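# Lift the weighted bar off its rack and hold it

## Task

Take hold of the weighted bar and raise the whole of it to at least three finger-widths above where it sat on its rack, then keep it motionless in the air, still gripped and touching nothing else. At the end no motor of either hand may show moving in hand_stopped_by, or the task counts as failed.

## Robot and tools

ROBOT. A humanoid upper body on a stand past the table's -x edge (that edge is at x = 0.18 m), facing about +x. It has two arms: left_arm on the +y side carrying a left hand, right_arm on the -y side carrying a right hand. Each hand has five fingers and six motors: little, ring, middle, index, thumb_bend, thumb_turn. The body may sit slightly turned or tilted relative to the table.

WORLD FRAME. Reported positions are in metres in one scene frame: z = 0 is the table top with +z up, +x runs away from the robot across the table, +y toward the robot's left. Orientations are quaternions in w,x,y,z order. Shoulders sit roughly 0.3-0.4 m above the table; a hand point cannot get more than 0.62 m from its shoulder. Printed positions can be a little off, more so at full stretch.

HAND POINT FRAME. Each arm is steered by a hand point 0.05 m in front of the palm, where a pinch would meet. Its +z runs along straightened fingers (fingertips about 0.06-0.07 m beyond it), +y comes out of the palm, and +x crosses the palm toward the little finger on the right hand but toward the thumb on the left hand. A wrist bracket on the little-finger side protrudes and can strike things.

THE ROW. Every motion command is a row of 28 numbers, each in [-1, 1], always covering both arms: first left_arm dx, dy, dz, rx, ry, rz, then left_gripper little, ring, middle, index, thumb_bend, thumb_turn, force_limit, speed; then the same 14 for right_arm and right_gripper. dx..rz are an offset, not a pose: they describe a target displaced from the hand point's measured pose at the start of the action, expressed in that hand point's own axes. 1.0 equals 0.6 m of translation or 180 degrees; rx, ry, rz form a single rotation vector. Zeros leave an arm where it is. The finger numbers are absolute targets: +1 straight/open, -1 fully curled; thumb_bend +1 straight, -1 bent; thumb_turn +1 beside the palm, -1 across in front of it. A pinch is near index -0.22, thumb_bend -0.75, thumb_turn -0.57. force_limit maps -1..+1 to roughly 0..10 N fingertip force where a closing motor halts (0..15 N for thumb motors); it never stops opening. speed maps -1..+1 to nearly zero..full speed (whole travel in 0.6 s). There is no 'no change' value for a hand: to keep it, resend its last eight numbers, or, before any were sent, its hand_measured six plus hand_force_limit and hand_speed.

TOOLS.
execute_actions(actions): a list of actions; each action is a list of up to 15 rows, one row per 1/30 s step, the final row repeated to fill 15 steps. All rows in one action are offsets from that action's start pose, not from the previous row. The first action of a call starts from the pose last reported. An empty list just returns state and images.
move(target, speed, blocking): target is one 28-number row as above, offset from the last reported pose; each hand point travels a straight line to it, both arms finishing together, lasting 0.5-10 s. speed is the top path speed in m/s, 0.002 to 0.5 (default 0.25); rotation up to twice that in rad/s. Hand numbers are sent at the start. Paths ignore obstacles and the other arm. blocking=false returns after 0.5 s while motion continues; then only wait or stop are accepted until a result shows the move ended.
wait(seconds): 0 to 10; lets the scene run holding the last commands, returning early if a move finishes.
stop(): brakes a running move; fast arms need room.
zoom_image(camera, region): closer look at a region [x0, y0, x1, y1] in pixels (max 504x504) of cam_head, cam_high, cam_left_wrist or cam_right_wrist; all images are 896x504.
show_instructions(): shows the reference pages.
finished_scene(scene): ends the current scene (give its number) and reports success; irreversible.

CONTROLLER LIMITS. Each step the commanded pose is clipped to within 70 mm and 16 degrees of the measured pose; position wins over orientation when both cannot be met. After an action an arm only continues to its last clipped pose, so large offsets need further commands. Joints top out at 2.4 rad/s.

GRIPPING. With the thumb turned fully in front, the hand wraps objects 0.035-0.08 m thick, which lie across the palm on the wrist side of the hand point; turn the thumb before arriving. A motor only starts when its target changes (by 0.01 or more), then runs until it reaches the target or hits force_limit while closing, and locks. Close slowly (speed -0.9 or below) for a gentle grip. To tighten, raise force_limit and send a target further closed than hand_measured; to loosen, send one more open.

RESULTS. Each result gives per-arm end_effector_position and end_effector_quat_wxyz, 'Hand target' lines, and per hand hand_measured, hand_stopped_by (moving, target, force, stalled, fault), hand_load_n (positive when pushed open), hand_force_limit, hand_speed, plus camera images and calibration changes. execute_actions results include step readings; HELD marks steps where an arm was restrained. A move adds a 'move:' line with the ending (done, off_target, moving, held, fault), limits (paced = pose clipped; held = steps blocked) and distances to target. 'pose unreachable' means the clearance check altered that arm's command. A lost grip shows as loads dropping near 0.

AVOID. Knocking or placing anything off the table fails the task. Do not let the arms collide or press on each other, including fingers and brackets. Contact torque at a joint's limit (22.2 N m, wrist pitch/yaw 4.45 N m, held weight included) halts that arm for 10 s. Motors heat while holding loads: warnings at 90 °C, the arm drops at 120 °C. Avoid drops, slips, slams and fast contacts; aim the target only slightly past a contact. Before finishing, make sure no hand motor still reads moving.

Each tool is called after "Request:" as name(argument=value, ...) on one line, values as JSON.

Reference images:

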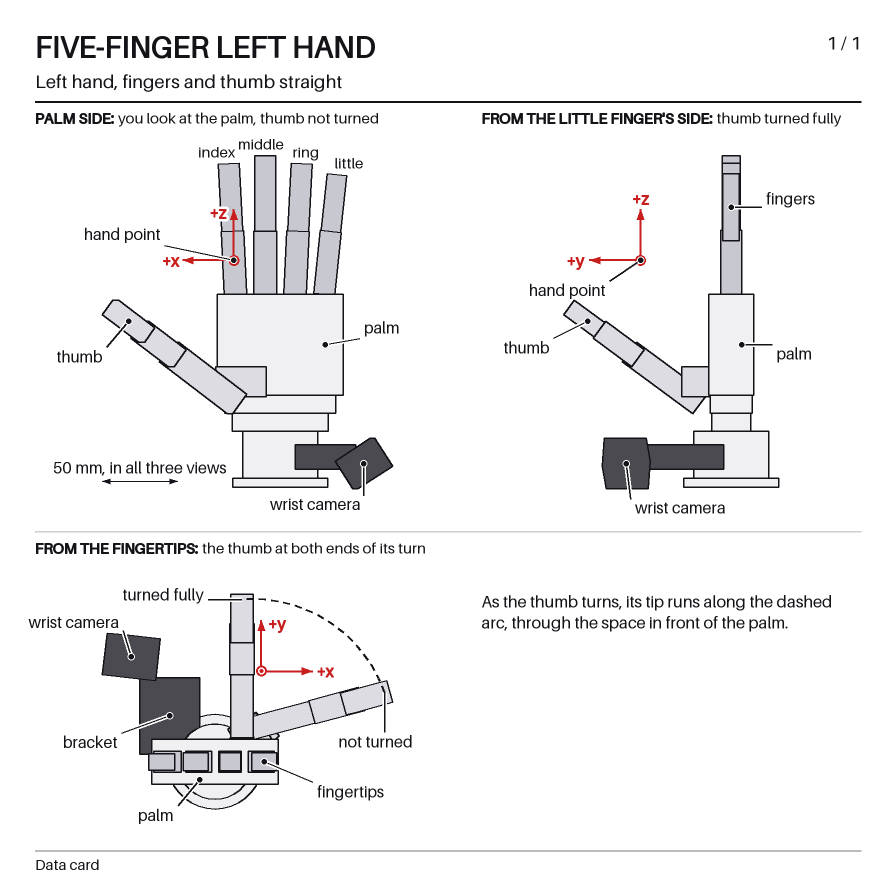

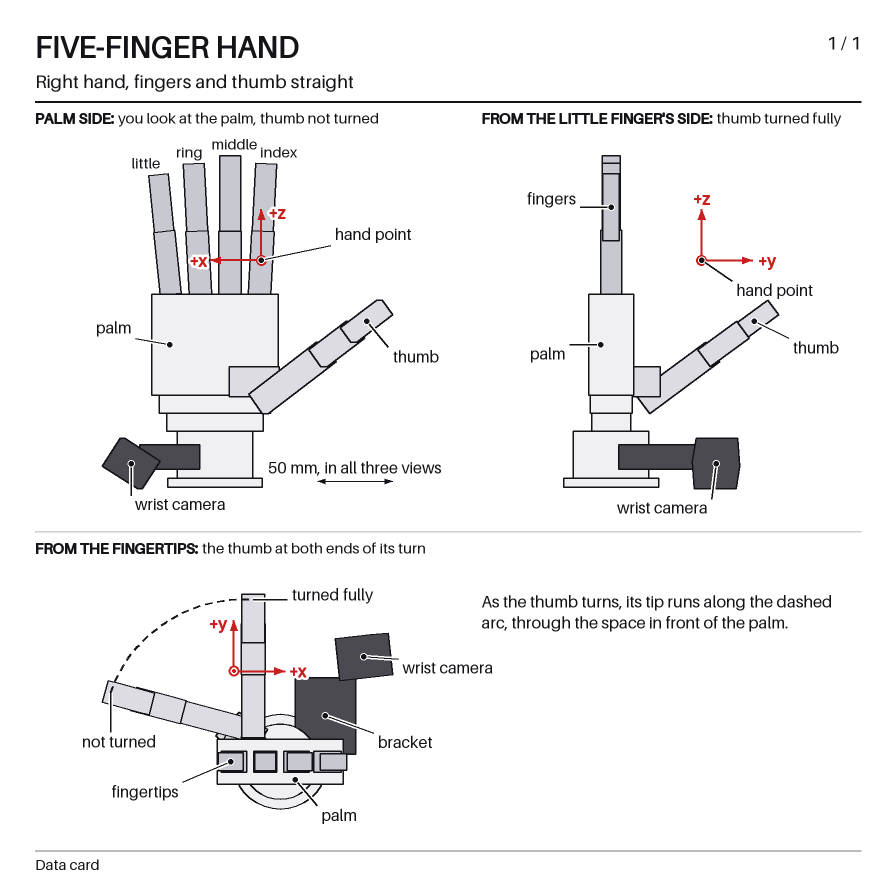

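## Session

Request:
execute_actions(actions=[])

Scene clock: 0.00 s.
left_arm: end_effector_position=(+0.0961, +0.1173, +0.4214) hand_measured=(+1.000, +1.000, +1.000, +1.000, +1.000, +1.000) hand_load_n=(+0.0, +0.0, +0.0, +0.0, +0.0, +0.0) hand_stopped_by=(target, target, target, target, target, target) hand_force_limit=0.00 hand_speed=-0.80 end_effector_quat_wxyz=(+0.013, -0.014, -0.199, +0.980) | right_arm: end_effector_position=(+0.2088, -0.1176, +0.4217) hand_measured=(+1.000, +1.000, +1.000, +1.000, +1.000, +1.000) hand_load_n=(+0.0, +0.0, +0.0, +0.0, +0.0, +0.0) hand_stopped_by=(target, target, target, target, target, target) hand_force_limit=0.00 hand_speed=-0.80 end_effector_quat_wxyz=(+0.974, -0.154, +0.161, +0.048)
Joint positions: left_arm=[ 0.002  0.443  0.377 -0.673 -0.619 -1.047 -0.465] | right_arm=[-0.155 -0.447 -0.235 -0.381  0.563 -0.853  0.358]
Joint velocities: left_arm=[ 0.003  0.    -0.017  0.    -0.015  0.     0.   ] | right_arm=[ 0.    -0.006 -0.002  0.003  0.003  0.     0.   ]
Motor temperatures (°C, as the motors report them): left_arm=[43 38 46 40 40 32 31] | right_arm=[46 42 47 40 41 30 32]
Hand target (left_arm): +0.096, +0.117, +0.421; +0.013, -0.014, -0.199, +0.980
Hand target (right_arm): +0.209, -0.118, +0.422; +0.974, -0.154, +0.161, +0.048

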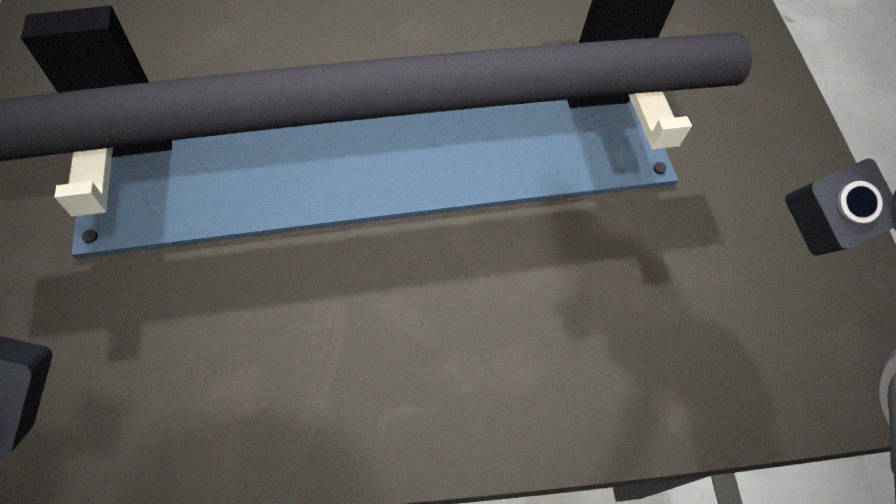

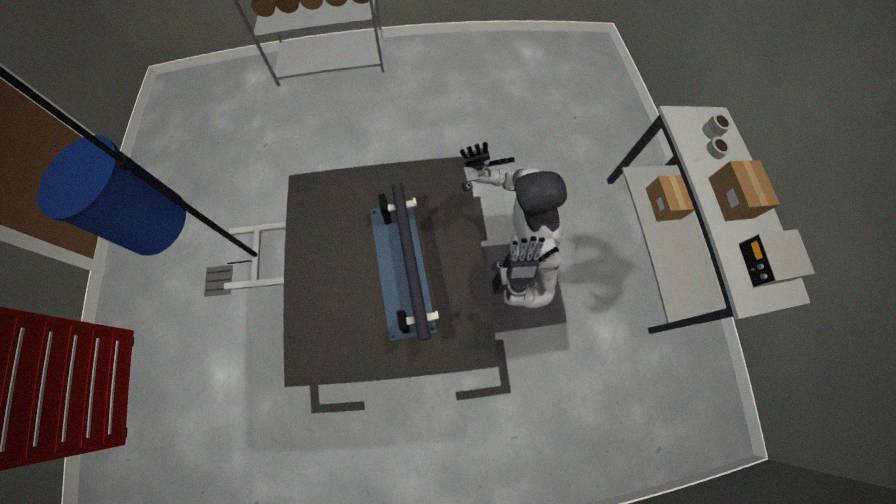

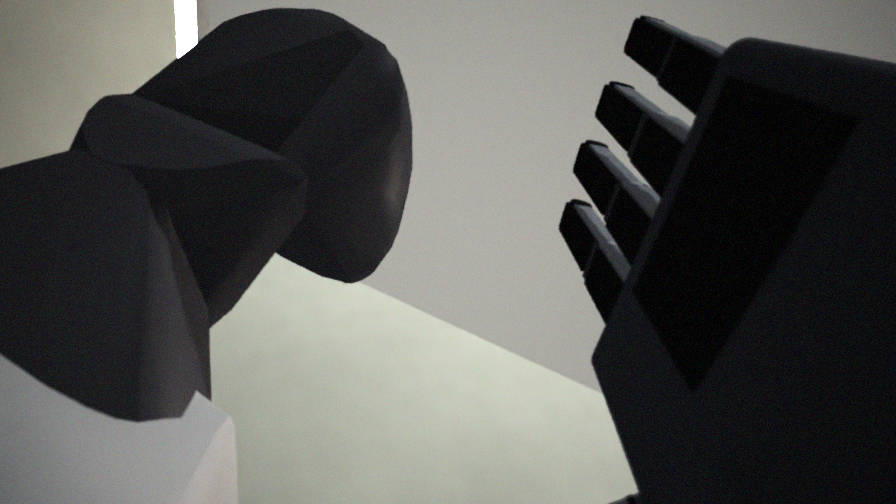

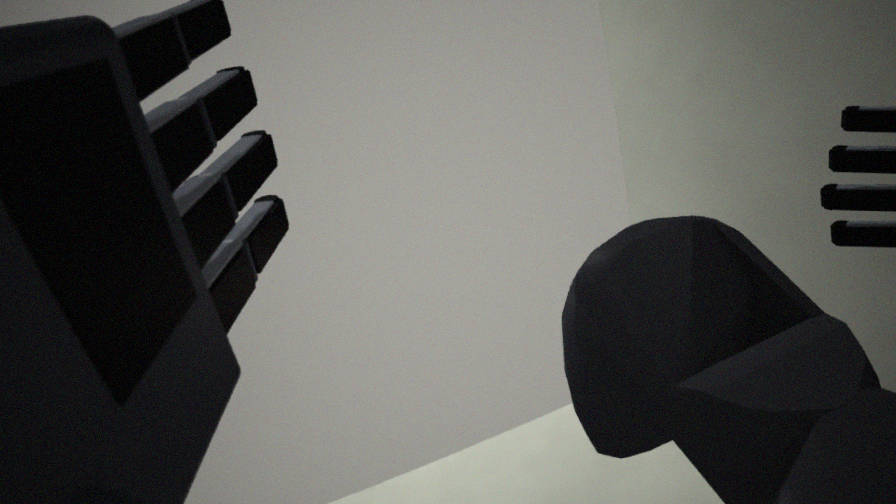

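Request:
zoom_image(camera="cam_high", region=[300, 140, 620, 360])

Request:
zoom_image(camera="cam_head", region=[450, 0, 896, 260])

Region (300, 140, 620, 360) of cam_high's 896x504 image, scaled by 1.575, with more detail than that image has; it fills the top 346 rows of this view, and the rest is white.

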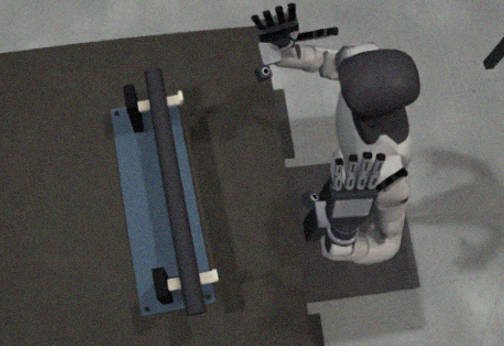

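Region (450, 0, 896, 260) of cam_head's 896x504 image, scaled by 1.130, with more detail than that image has; it fills the top 294 rows of this view, and the rest is white.

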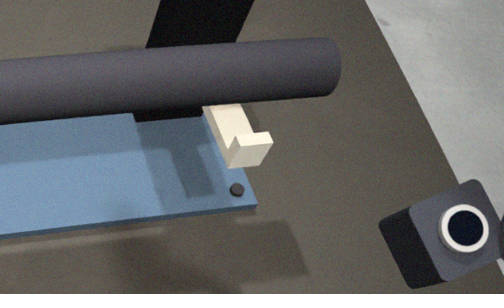

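Request:
move(target=[-0.499,0.0157,-0.261,-0.506,-0.638,0.033,1,1,1,1,1,-1,0.5,0.5, 0.411,0.0455,-0.0987,-0.491,0.535,-0.156,1,1,1,1,1,-1,0.5,0.5], speed=0.3)

Scene clock: 50.40 s.
left_arm: end_effector_position=(+0.3972, +0.1414, +0.2700) hand_measured=(+1.000, +1.000, +1.000, +1.000, +1.000, -1.000) hand_load_n=(+0.0, +0.0, +0.0, +0.0, +0.0, +0.0) hand_stopped_by=(target, target, target, target, target, target) hand_force_limit=0.50 hand_speed=0.50 end_effector_quat_wxyz=(-0.177, +0.675, -0.668, +0.260) | right_arm: end_effector_position=(+0.4198, -0.1070, +0.2987) hand_measured=(+1.000, +1.000, +1.000, +1.000, +1.000, -1.000) hand_load_n=(+0.0, +0.0, +0.0, +0.0, +0.0, +0.0) hand_stopped_by=(target, target, target, target, target, target) hand_force_limit=0.50 hand_speed=0.50 end_effector_quat_wxyz=(-0.312, +0.667, -0.638, +0.224)
Joint positions: left_arm=[-1.582  0.95  -0.575  0.249  0.492  0.535 -1.638] | right_arm=[-1.564 -0.818  0.401  0.265 -0.635  0.475  1.59 ]
Joint velocities: left_arm=[-0.002  0.002  0.002  0.008  0.    -0.006  0.   ] | right_arm=[-0.006  0.015  0.018 -0.005  0.     0.     0.   ]
Motor temperatures (°C, as the motors report them): left_arm=[45 40 47 40 40 33 32] | right_arm=[49 44 48 41 41 31 33]
Hand target (left_arm): +0.397, +0.141, +0.270; -0.178, +0.674, -0.668, +0.259
Hand target (right_arm): +0.420, -0.107, +0.299; -0.311, +0.667, -0.639, +0.225
Off the commanded pose (left_arm): 0.022 m, 11 deg.
Off the commanded pose (right_arm): 0.021 m, 16 deg.
joint sent to its limit (left arm) — the command would take joint 1 (shoulder pitch) past its lower limit and joint 7 (wrist yaw) past its lower limit, so those joints were sent only as far as their limits.
joint sent to its limit (right arm) — the command would take joint 1 (shoulder pitch) past its lower limit and joint 7 (wrist yaw) past its upper limit, so those joints were sent only as far as their limits.
move: off_target (left_arm, right_arm); limits=paced
camera_calibration (this result's frames):
cam_left_wrist: T_world_to_cam=[[0.807408, 0.211374, 0.550829, -0.501009], [-0.196814, -0.783646, 0.589206, 0.0358854], [0.556198, -0.584141, -0.591121, 0.154887], [0, 0, 0, 1]] pos_world=[0.325434, 0.224498, 0.346383]
cam_right_wrist: T_world_to_cam=[[-0.732487, 0.0832876, -0.675667, 0.514279], [-0.368773, 0.785721, 0.496638, 0.0965317], [0.57225, 0.612949, -0.544816, 0.116283], [0, 0, 0, 1]] pos_world=[0.345758, -0.189955, 0.362892]

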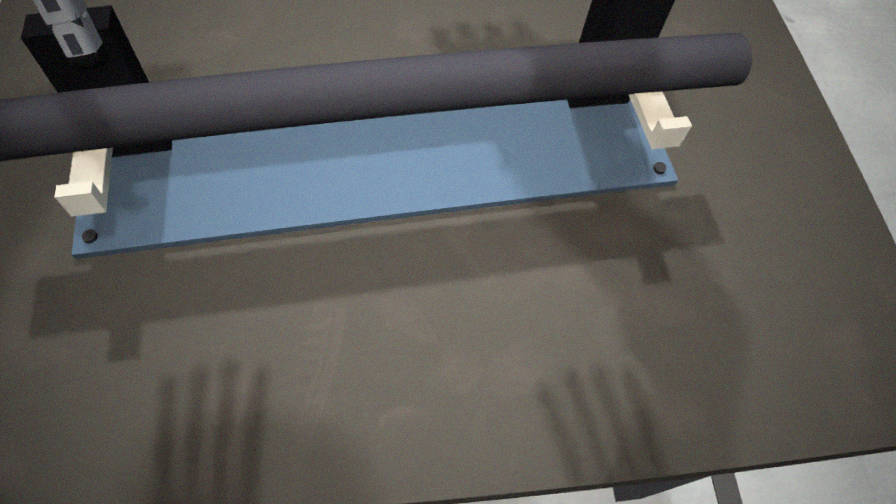

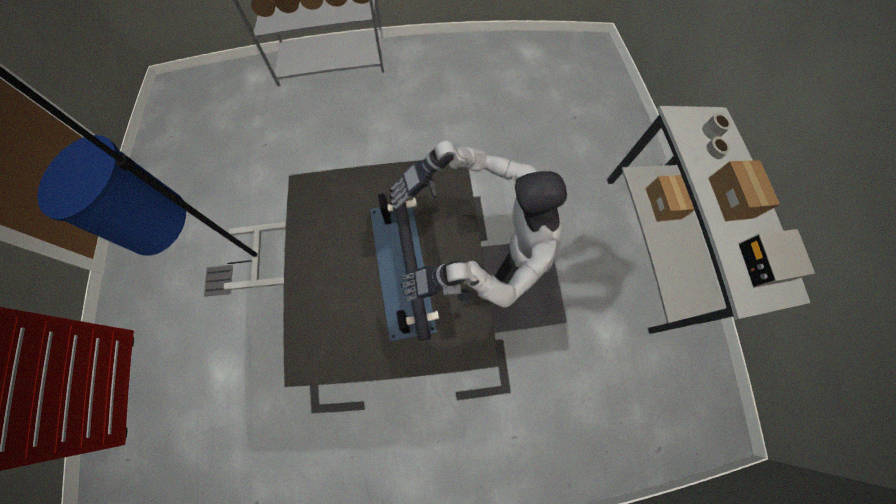

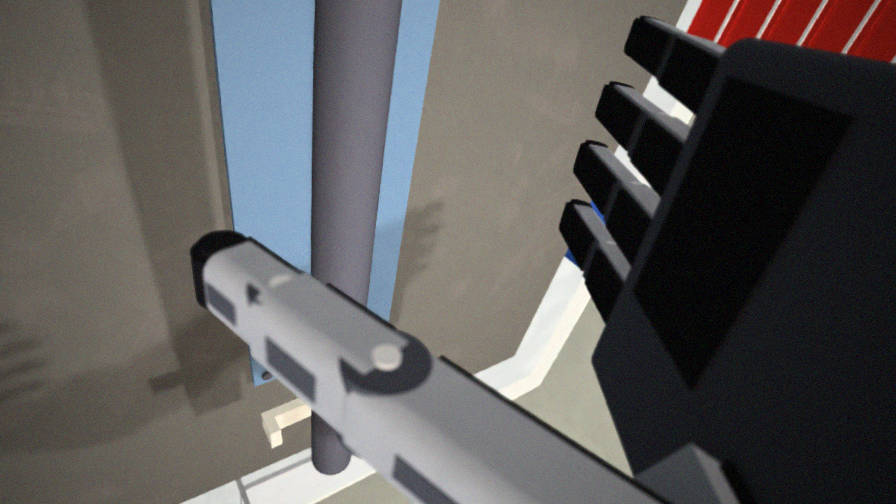

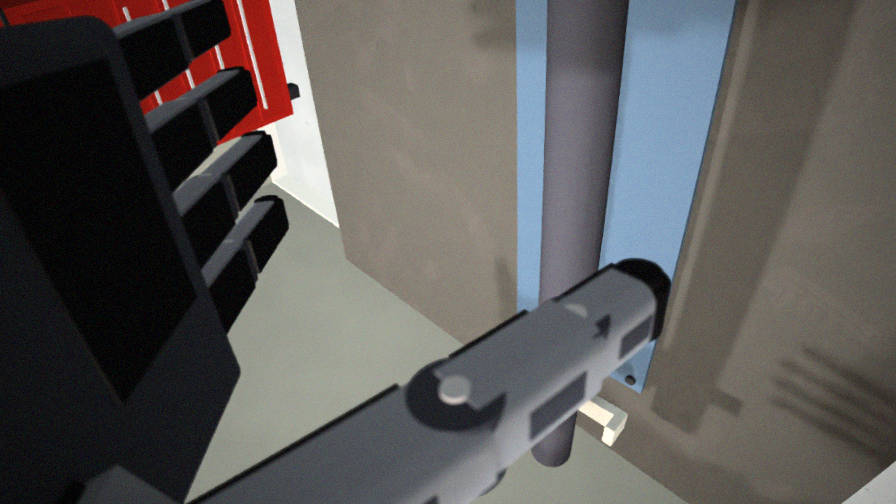

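Request:
move(target=[0.038,0.0063,0.2088,0.0514,-0.0536,-0.0063,1,1,1,1,1,-1,0.5,0.5, -0.0715,0.073,0.2413,0,0.0198,-0.025,1,1,1,1,1,-1,0.5,0.5], speed=0.15)

Scene clock: 99.53 s.
left_arm: end_effector_position=(+0.4688, +0.1023, +0.1689) hand_measured=(+1.000, +1.000, +1.000, +1.000, +1.000, -1.000) hand_load_n=(+0.0, +0.0, +0.0, +0.0, +0.0, +0.0) hand_stopped_by=(target, target, target, target, target, target) hand_force_limit=0.50 hand_speed=0.50 end_effector_quat_wxyz=(-0.272, +0.691, -0.618, +0.259) | right_arm: end_effector_position=(+0.4791, -0.0466, +0.1678) hand_measured=(+1.000, +1.000, +1.000, +1.000, +1.000, -1.000) hand_load_n=(+0.0, +0.0, +0.0, +0.0, +0.0, +0.0) hand_stopped_by=(target, target, target, target, target, target) hand_force_limit=0.50 hand_speed=0.50 end_effector_quat_wxyz=(-0.274, +0.691, -0.612, +0.270)
Joint positions: left_arm=[-1.426  0.594 -0.75   0.428  0.692  0.742 -1.187] | right_arm=[-1.46  -0.407  0.627  0.645 -0.77   0.453  1.101]
Joint velocities: left_arm=[ 0.008  0.    -0.012  0.002 -0.003  0.     0.   ] | right_arm=[-0.014 -0.009 -0.009  0.    -0.002  0.     0.   ]
Motor temperatures (°C, as the motors report them): left_arm=[64 39 48 40 40 33 32] | right_arm=[62 43 48 41 41 31 33]
Hand target (left_arm): +0.470, +0.103, +0.170; -0.275, +0.690, -0.618, +0.259
Hand target (right_arm): +0.480, -0.047, +0.168; -0.275, +0.691, -0.611, +0.271
Off the commanded pose (left_arm): 0.003 m, 2 deg.
Off the commanded pose (right_arm): 0.007 m, 2 deg.
move: off_target (right_arm)
camera_calibration (this result's frames):
cam_left_wrist: T_world_to_cam=[[0.69232, 0.255556, 0.674822, -0.466407], [-0.155837, -0.860166, 0.485623, 0.0850489], [0.704562, -0.441368, -0.555685, -0.0576253], [0, 0, 0, 1]] pos_world=[0.376757, 0.166915, 0.241418]
cam_right_wrist: T_world_to_cam=[[-0.719551, -0.0242426, -0.694016, 0.4561], [-0.394079, 0.837142, 0.379336, 0.170205], [0.571794, 0.546449, -0.61192, -0.0176197], [0, 0, 0, 1]] pos_world=[0.405337, -0.1218, 0.241194]

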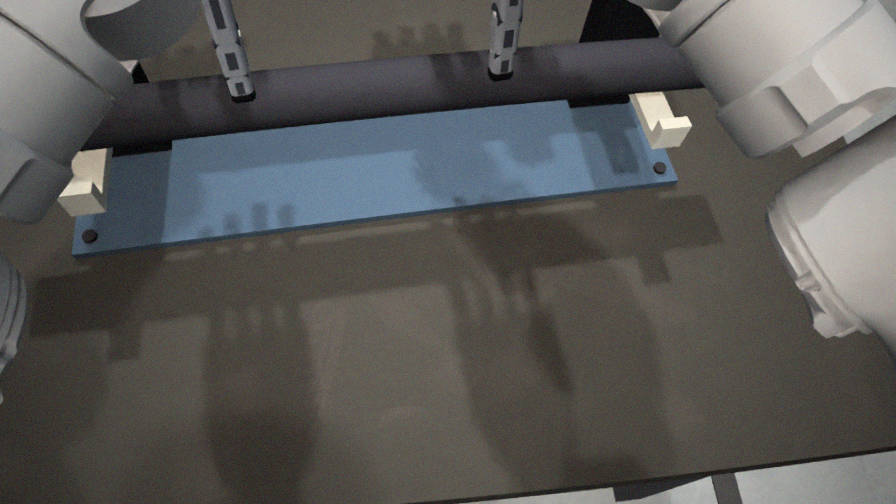

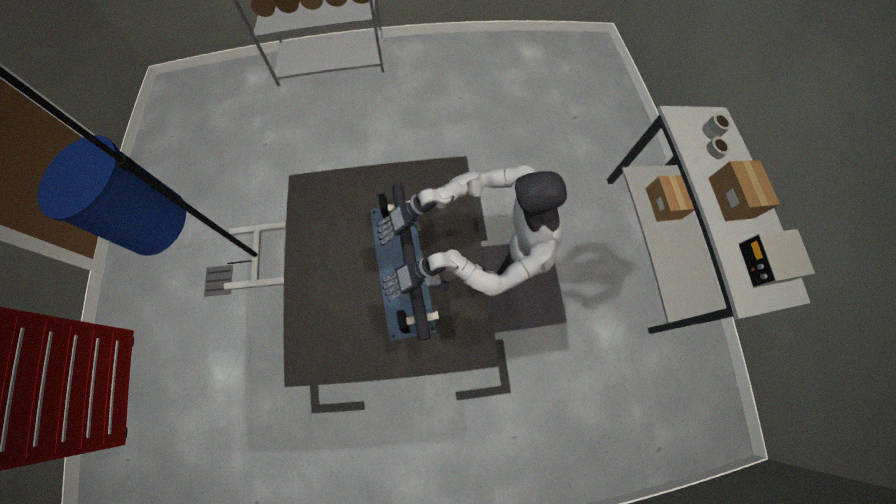

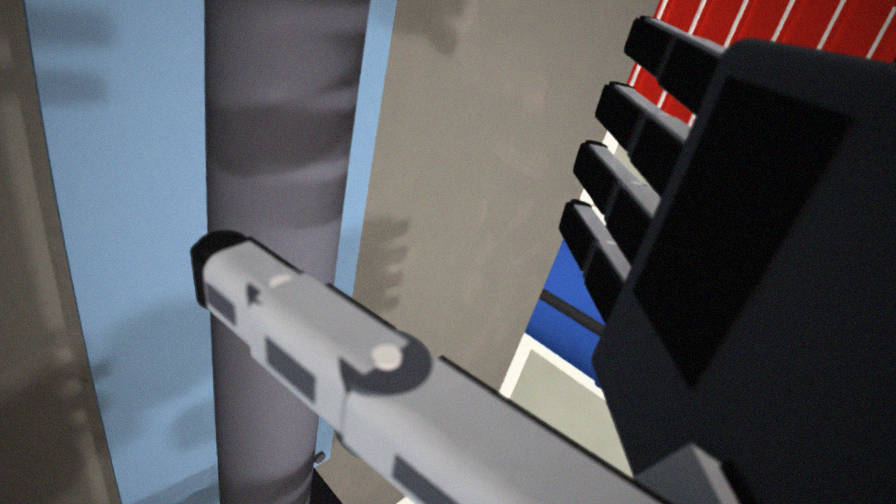

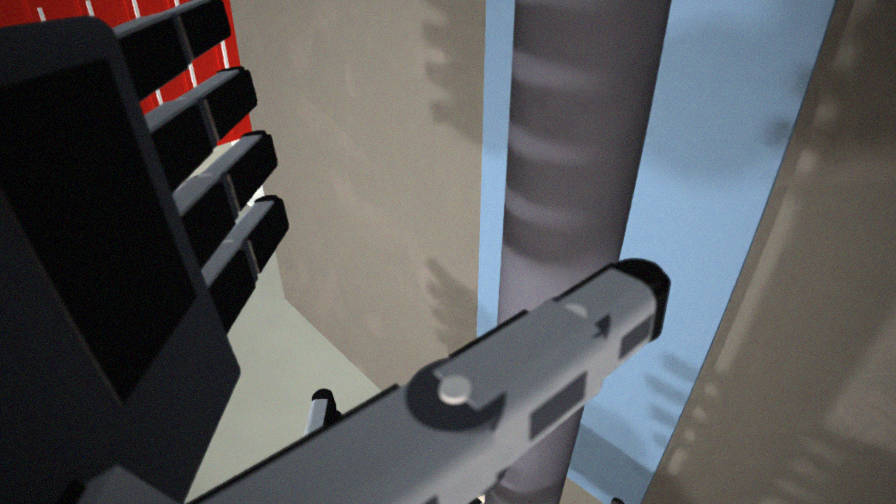

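Request:
move(target=[0,0.112,0.112,0,0,0,1,1,1,1,1,-1,0.5,0.5, 0,0.105,0.118,0,0,0,1,1,1,1,1,-1,0.5,0.5], speed=0.08)

Scene clock: 108.97 s.
left_arm: end_effector_position=(+0.4695, +0.1017, +0.0735) hand_measured=(+1.000, +1.000, +1.000, +1.000, +1.000, -1.000) hand_load_n=(+0.0, +0.0, +0.0, +0.0, +0.0, +0.0) hand_stopped_by=(target, target, target, target, target, target) hand_force_limit=0.50 hand_speed=0.50 end_effector_quat_wxyz=(-0.269, +0.695, -0.614, +0.260) | right_arm: end_effector_position=(+0.4808, -0.0507, +0.0709) hand_measured=(+1.000, +1.000, +1.000, +1.000, +1.000, -1.000) hand_load_n=(+0.0, +0.0, +0.0, +0.0, +0.0, +0.0) hand_stopped_by=(target, target, target, target, target, target) hand_force_limit=0.50 hand_speed=0.50 end_effector_quat_wxyz=(-0.267, +0.697, -0.606, +0.274)
Joint positions: left_arm=[-1.192  0.472 -0.721  0.559  0.673  0.674 -0.86 ] | right_arm=[-1.301 -0.28   0.655  0.893 -0.77   0.339  0.762]
Joint velocities: left_arm=[ 0.     0.     0.    -0.002 -0.002 -0.004  0.   ] | right_arm=[-0.018  0.009 -0.003  0.008 -0.005 -0.006 -0.003]
Motor temperatures (°C, as the motors report them): left_arm=[69 39 48 40 40 33 33] | right_arm=[64 43 48 41 41 31 33]
Hand target (left_arm): +0.470, +0.100, +0.074; -0.268, +0.695, -0.614, +0.262
Hand target (right_arm): +0.481, -0.049, +0.072; -0.269, +0.698, -0.604, +0.274
Off the commanded pose (left_arm): 0.003 m, 1 deg.
Off the commanded pose (right_arm): 0.005 m, 1 deg.
move: off_target (right_arm)
camera_calibration (this result's frames):
cam_left_wrist: T_world_to_cam=[[0.691026, 0.267986, 0.671317, -0.402735], [-0.147122, -0.857148, 0.493611, 0.126002], [0.707699, -0.439864, -0.552885, -0.113287], [0, 0, 0, 1]] pos_world=[0.377012, 0.166099, 0.145532]
cam_right_wrist: T_world_to_cam=[[-0.722307, -0.0464021, -0.690014, 0.38992], [-0.400463, 0.84151, 0.362615, 0.215519], [0.563828, 0.538244, -0.626412, -0.071144], [0, 0, 0, 1]] pos_world=[0.408062, -0.124975, 0.146334]

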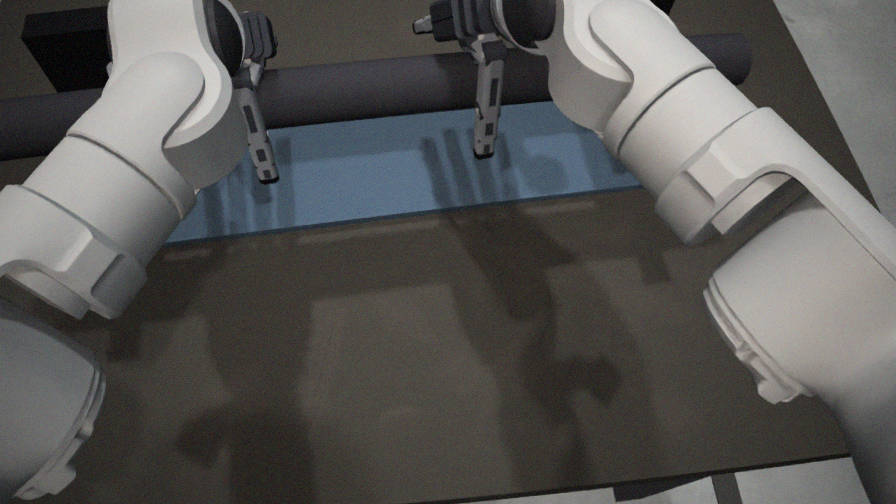

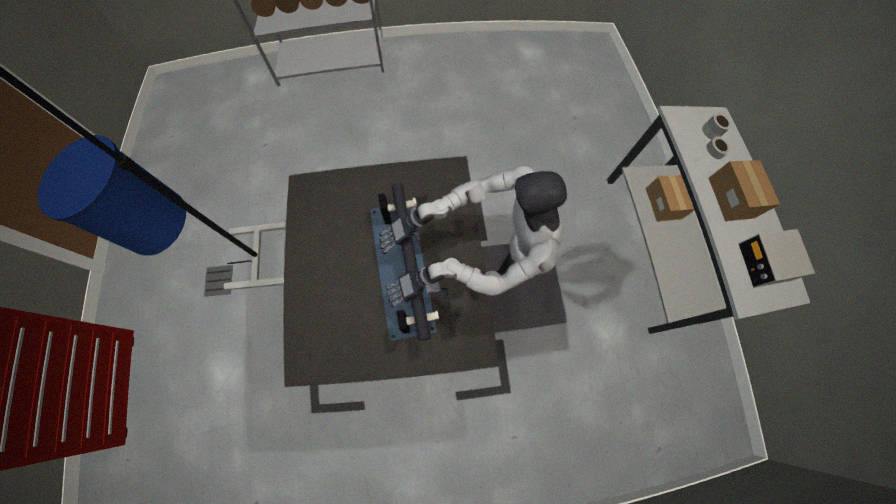

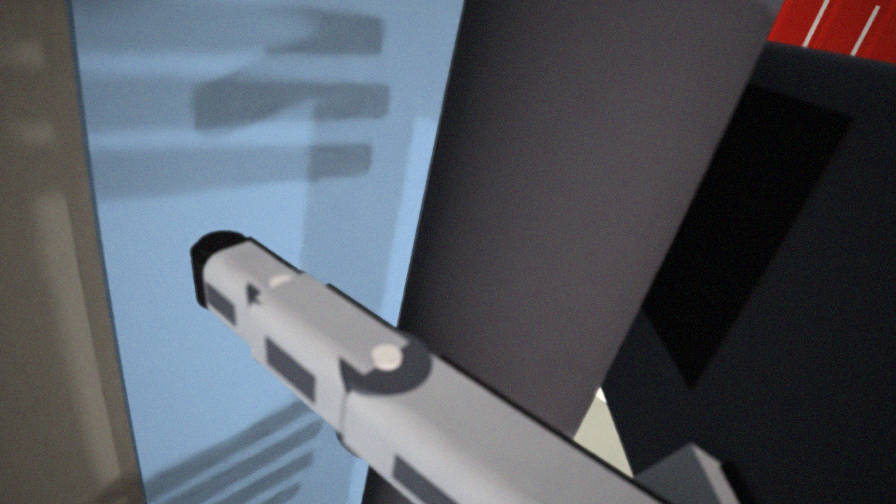

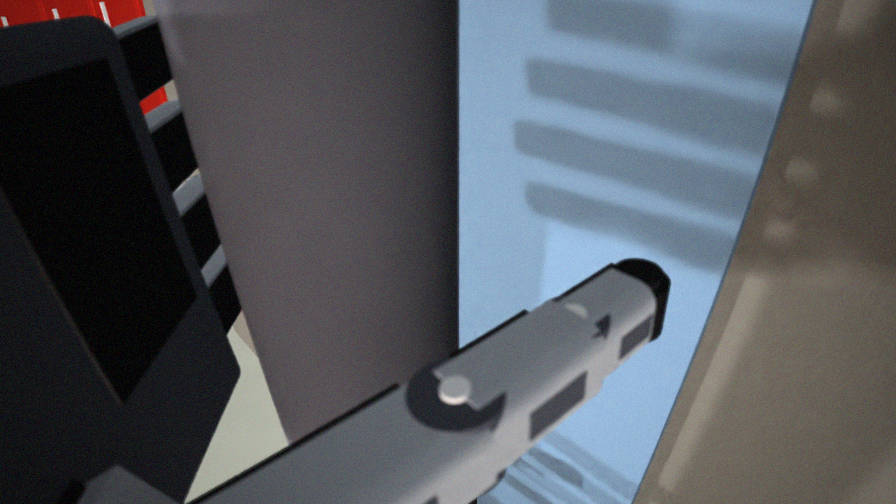

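Request:
execute_actions(actions=[[[0,0,0,0,0,0,-1,-1,-1,-1,-1,-1,1,0.2, 0,0,0,0,0,0,-1,-1,-1,-1,-1,-1,1,0.2]],[[0,0,0,0,0,0,-1,-1,-1,-1,-1,-1,1,0.2, 0,0,0,0,0,0,-1,-1,-1,-1,-1,-1,1,0.2]],[[0,0,0,0,0,0,-1,-1,-1,-1,-1,-1,1,0.2, 0,0,0,0,0,0,-1,-1,-1,-1,-1,-1,1,0.2]]])

Scene clock: 112.63 s.
left_arm: end_effector_position=(+0.4650, +0.1000, +0.0717) hand_measured=(-0.558, -0.556, -0.564, -0.572, +0.020, -1.000) hand_load_n=(+10.0, +11.0, +12.0, +12.5, +15.0, +0.5) hand_stopped_by=(force, force, force, force, force, target) hand_force_limit=1.00 hand_speed=0.20 end_effector_quat_wxyz=(-0.258, +0.694, -0.621, +0.256) | right_arm: end_effector_position=(+0.4796, -0.0510, +0.0661) hand_measured=(-0.456, -0.432, -0.412, -0.372, +0.100, -1.000) hand_load_n=(+6.5, +7.5, +7.0, +1.5, +10.5, +4.0) hand_stopped_by=(force, force, force, force, force, target) hand_force_limit=1.00 hand_speed=0.20 end_effector_quat_wxyz=(-0.267, +0.699, -0.604, +0.274)
Joint positions: left_arm=[-1.19   0.478 -0.718  0.554  0.666  0.657 -0.882] | right_arm=[-1.29  -0.277  0.658  0.898 -0.77   0.332  0.747]
Joint velocities: left_arm=[-0.003 -0.009 -0.006  0.    -0.014  0.     0.   ] | right_arm=[ 0.014 -0.002 -0.009 -0.008  0.008  0.     0.   ]
Motor temperatures (°C, as the motors report them): left_arm=[70 39 48 40 40 33 33] | right_arm=[65 43 48 41 41 31 33]
Hand target (left_arm): +0.465, +0.100, +0.072; -0.259, +0.695, -0.620, +0.256
Hand target (right_arm): +0.480, -0.051, +0.066; -0.266, +0.699, -0.605, +0.274
Off the commanded pose (left_arm): 0.000 m, 0 deg.
Off the commanded pose (right_arm): 0.000 m, 0 deg.
Step readings (end_effector_position; steps 1 to 15: 1st action; 16 to 30: 2nd action; 31 to 45: 3rd action):
0: left_arm (+0.4695, +0.1017, +0.0735) | right_arm (+0.4811, -0.0505, +0.0714)
1: left_arm (+0.4695, +0.1017, +0.0735) | right_arm (+0.4811, -0.0505, +0.0714)
2: left_arm (+0.4695, +0.1017, +0.0735) | right_arm (+0.4811, -0.0505, +0.0714)
4: left_arm (+0.4696, +0.1017, +0.0735) | right_arm (+0.4811, -0.0505, +0.0714)
8: left_arm (+0.4696, +0.1017, +0.0735) | right_arm (+0.4810, -0.0505, +0.0714)
15: left_arm (+0.4699, +0.1014, +0.0753) | right_arm (+0.4810, -0.0505, +0.0714)
16: left_arm (+0.4702, +0.1013, +0.0757) | right_arm (+0.4810, -0.0505, +0.0714)
17: left_arm (+0.4703, +0.1013, +0.0762) | right_arm (+0.4810, -0.0505, +0.0714)
19: left_arm (+0.4704, +0.1013, +0.0764) | right_arm (+0.4810, -0.0505, +0.0714)
23: left_arm (+0.4655, +0.1002, +0.0731) | right_arm (+0.4813, -0.0507, +0.0675)
30: left_arm (+0.4652, +0.1000, +0.0717) | right_arm (+0.4796, -0.0510, +0.0662)
31: left_arm (+0.4652, +0.1000, +0.0717) | right_arm (+0.4796, -0.0510, +0.0662)
32: left_arm (+0.4651, +0.1000, +0.0716) | right_arm (+0.4796, -0.0510, +0.0661)
34: left_arm (+0.4650, +0.1000, +0.0717) | right_arm (+0.4796, -0.0510, +0.0661)
38: left_arm (+0.4650, +0.1000, +0.0717) | right_arm (+0.4796, -0.0510, +0.0661)
45: end_effector_position above
camera_calibration (this result's frames):
cam_left_wrist: T_world_to_cam=[[0.710048, 0.262153, 0.653535, -0.404921], [-0.148494, -0.851496, 0.502895, 0.124165], [0.688318, -0.454126, -0.565675, -0.100465], [0, 0, 0, 1]] pos_world=[0.375103, 0.166254, 0.145358]
cam_right_wrist: T_world_to_cam=[[-0.722261, -0.0506216, -0.689765, 0.385471], [-0.404143, 0.840222, 0.361519, 0.218795], [0.561255, 0.539875, -0.627318, -0.0720164], [0, 0, 0, 1]] pos_world=[0.407255, -0.125444, 0.141609]

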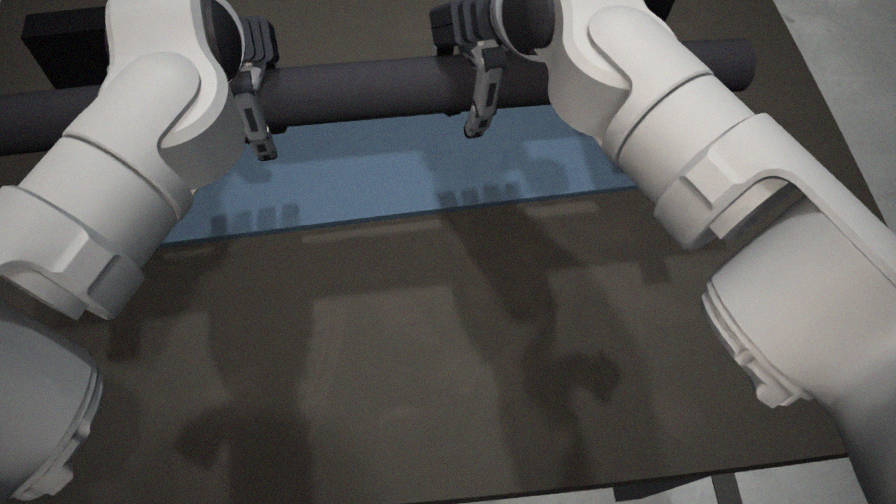

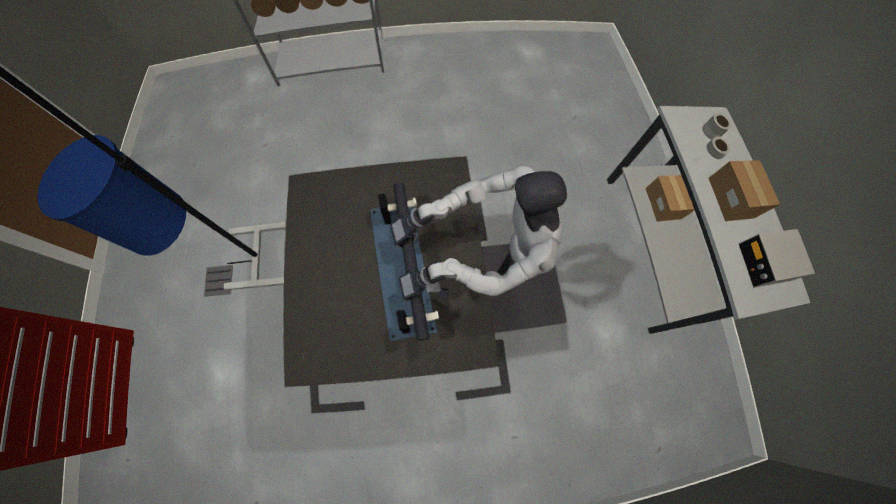

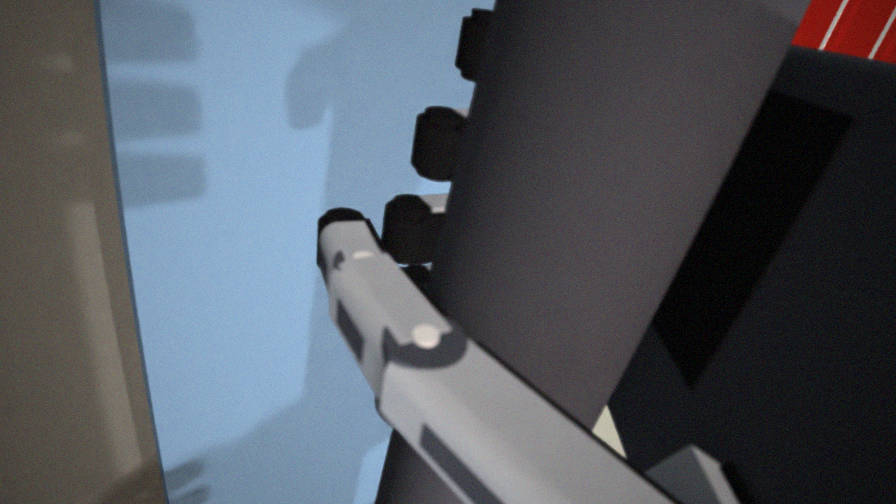

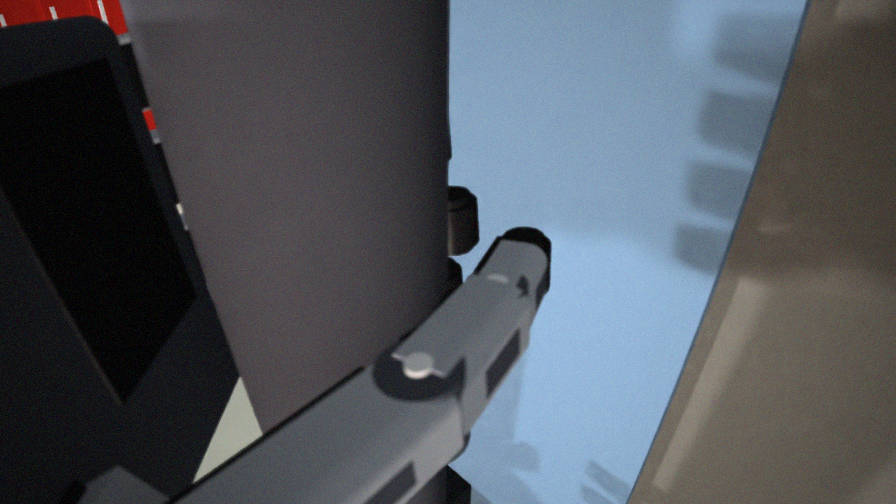

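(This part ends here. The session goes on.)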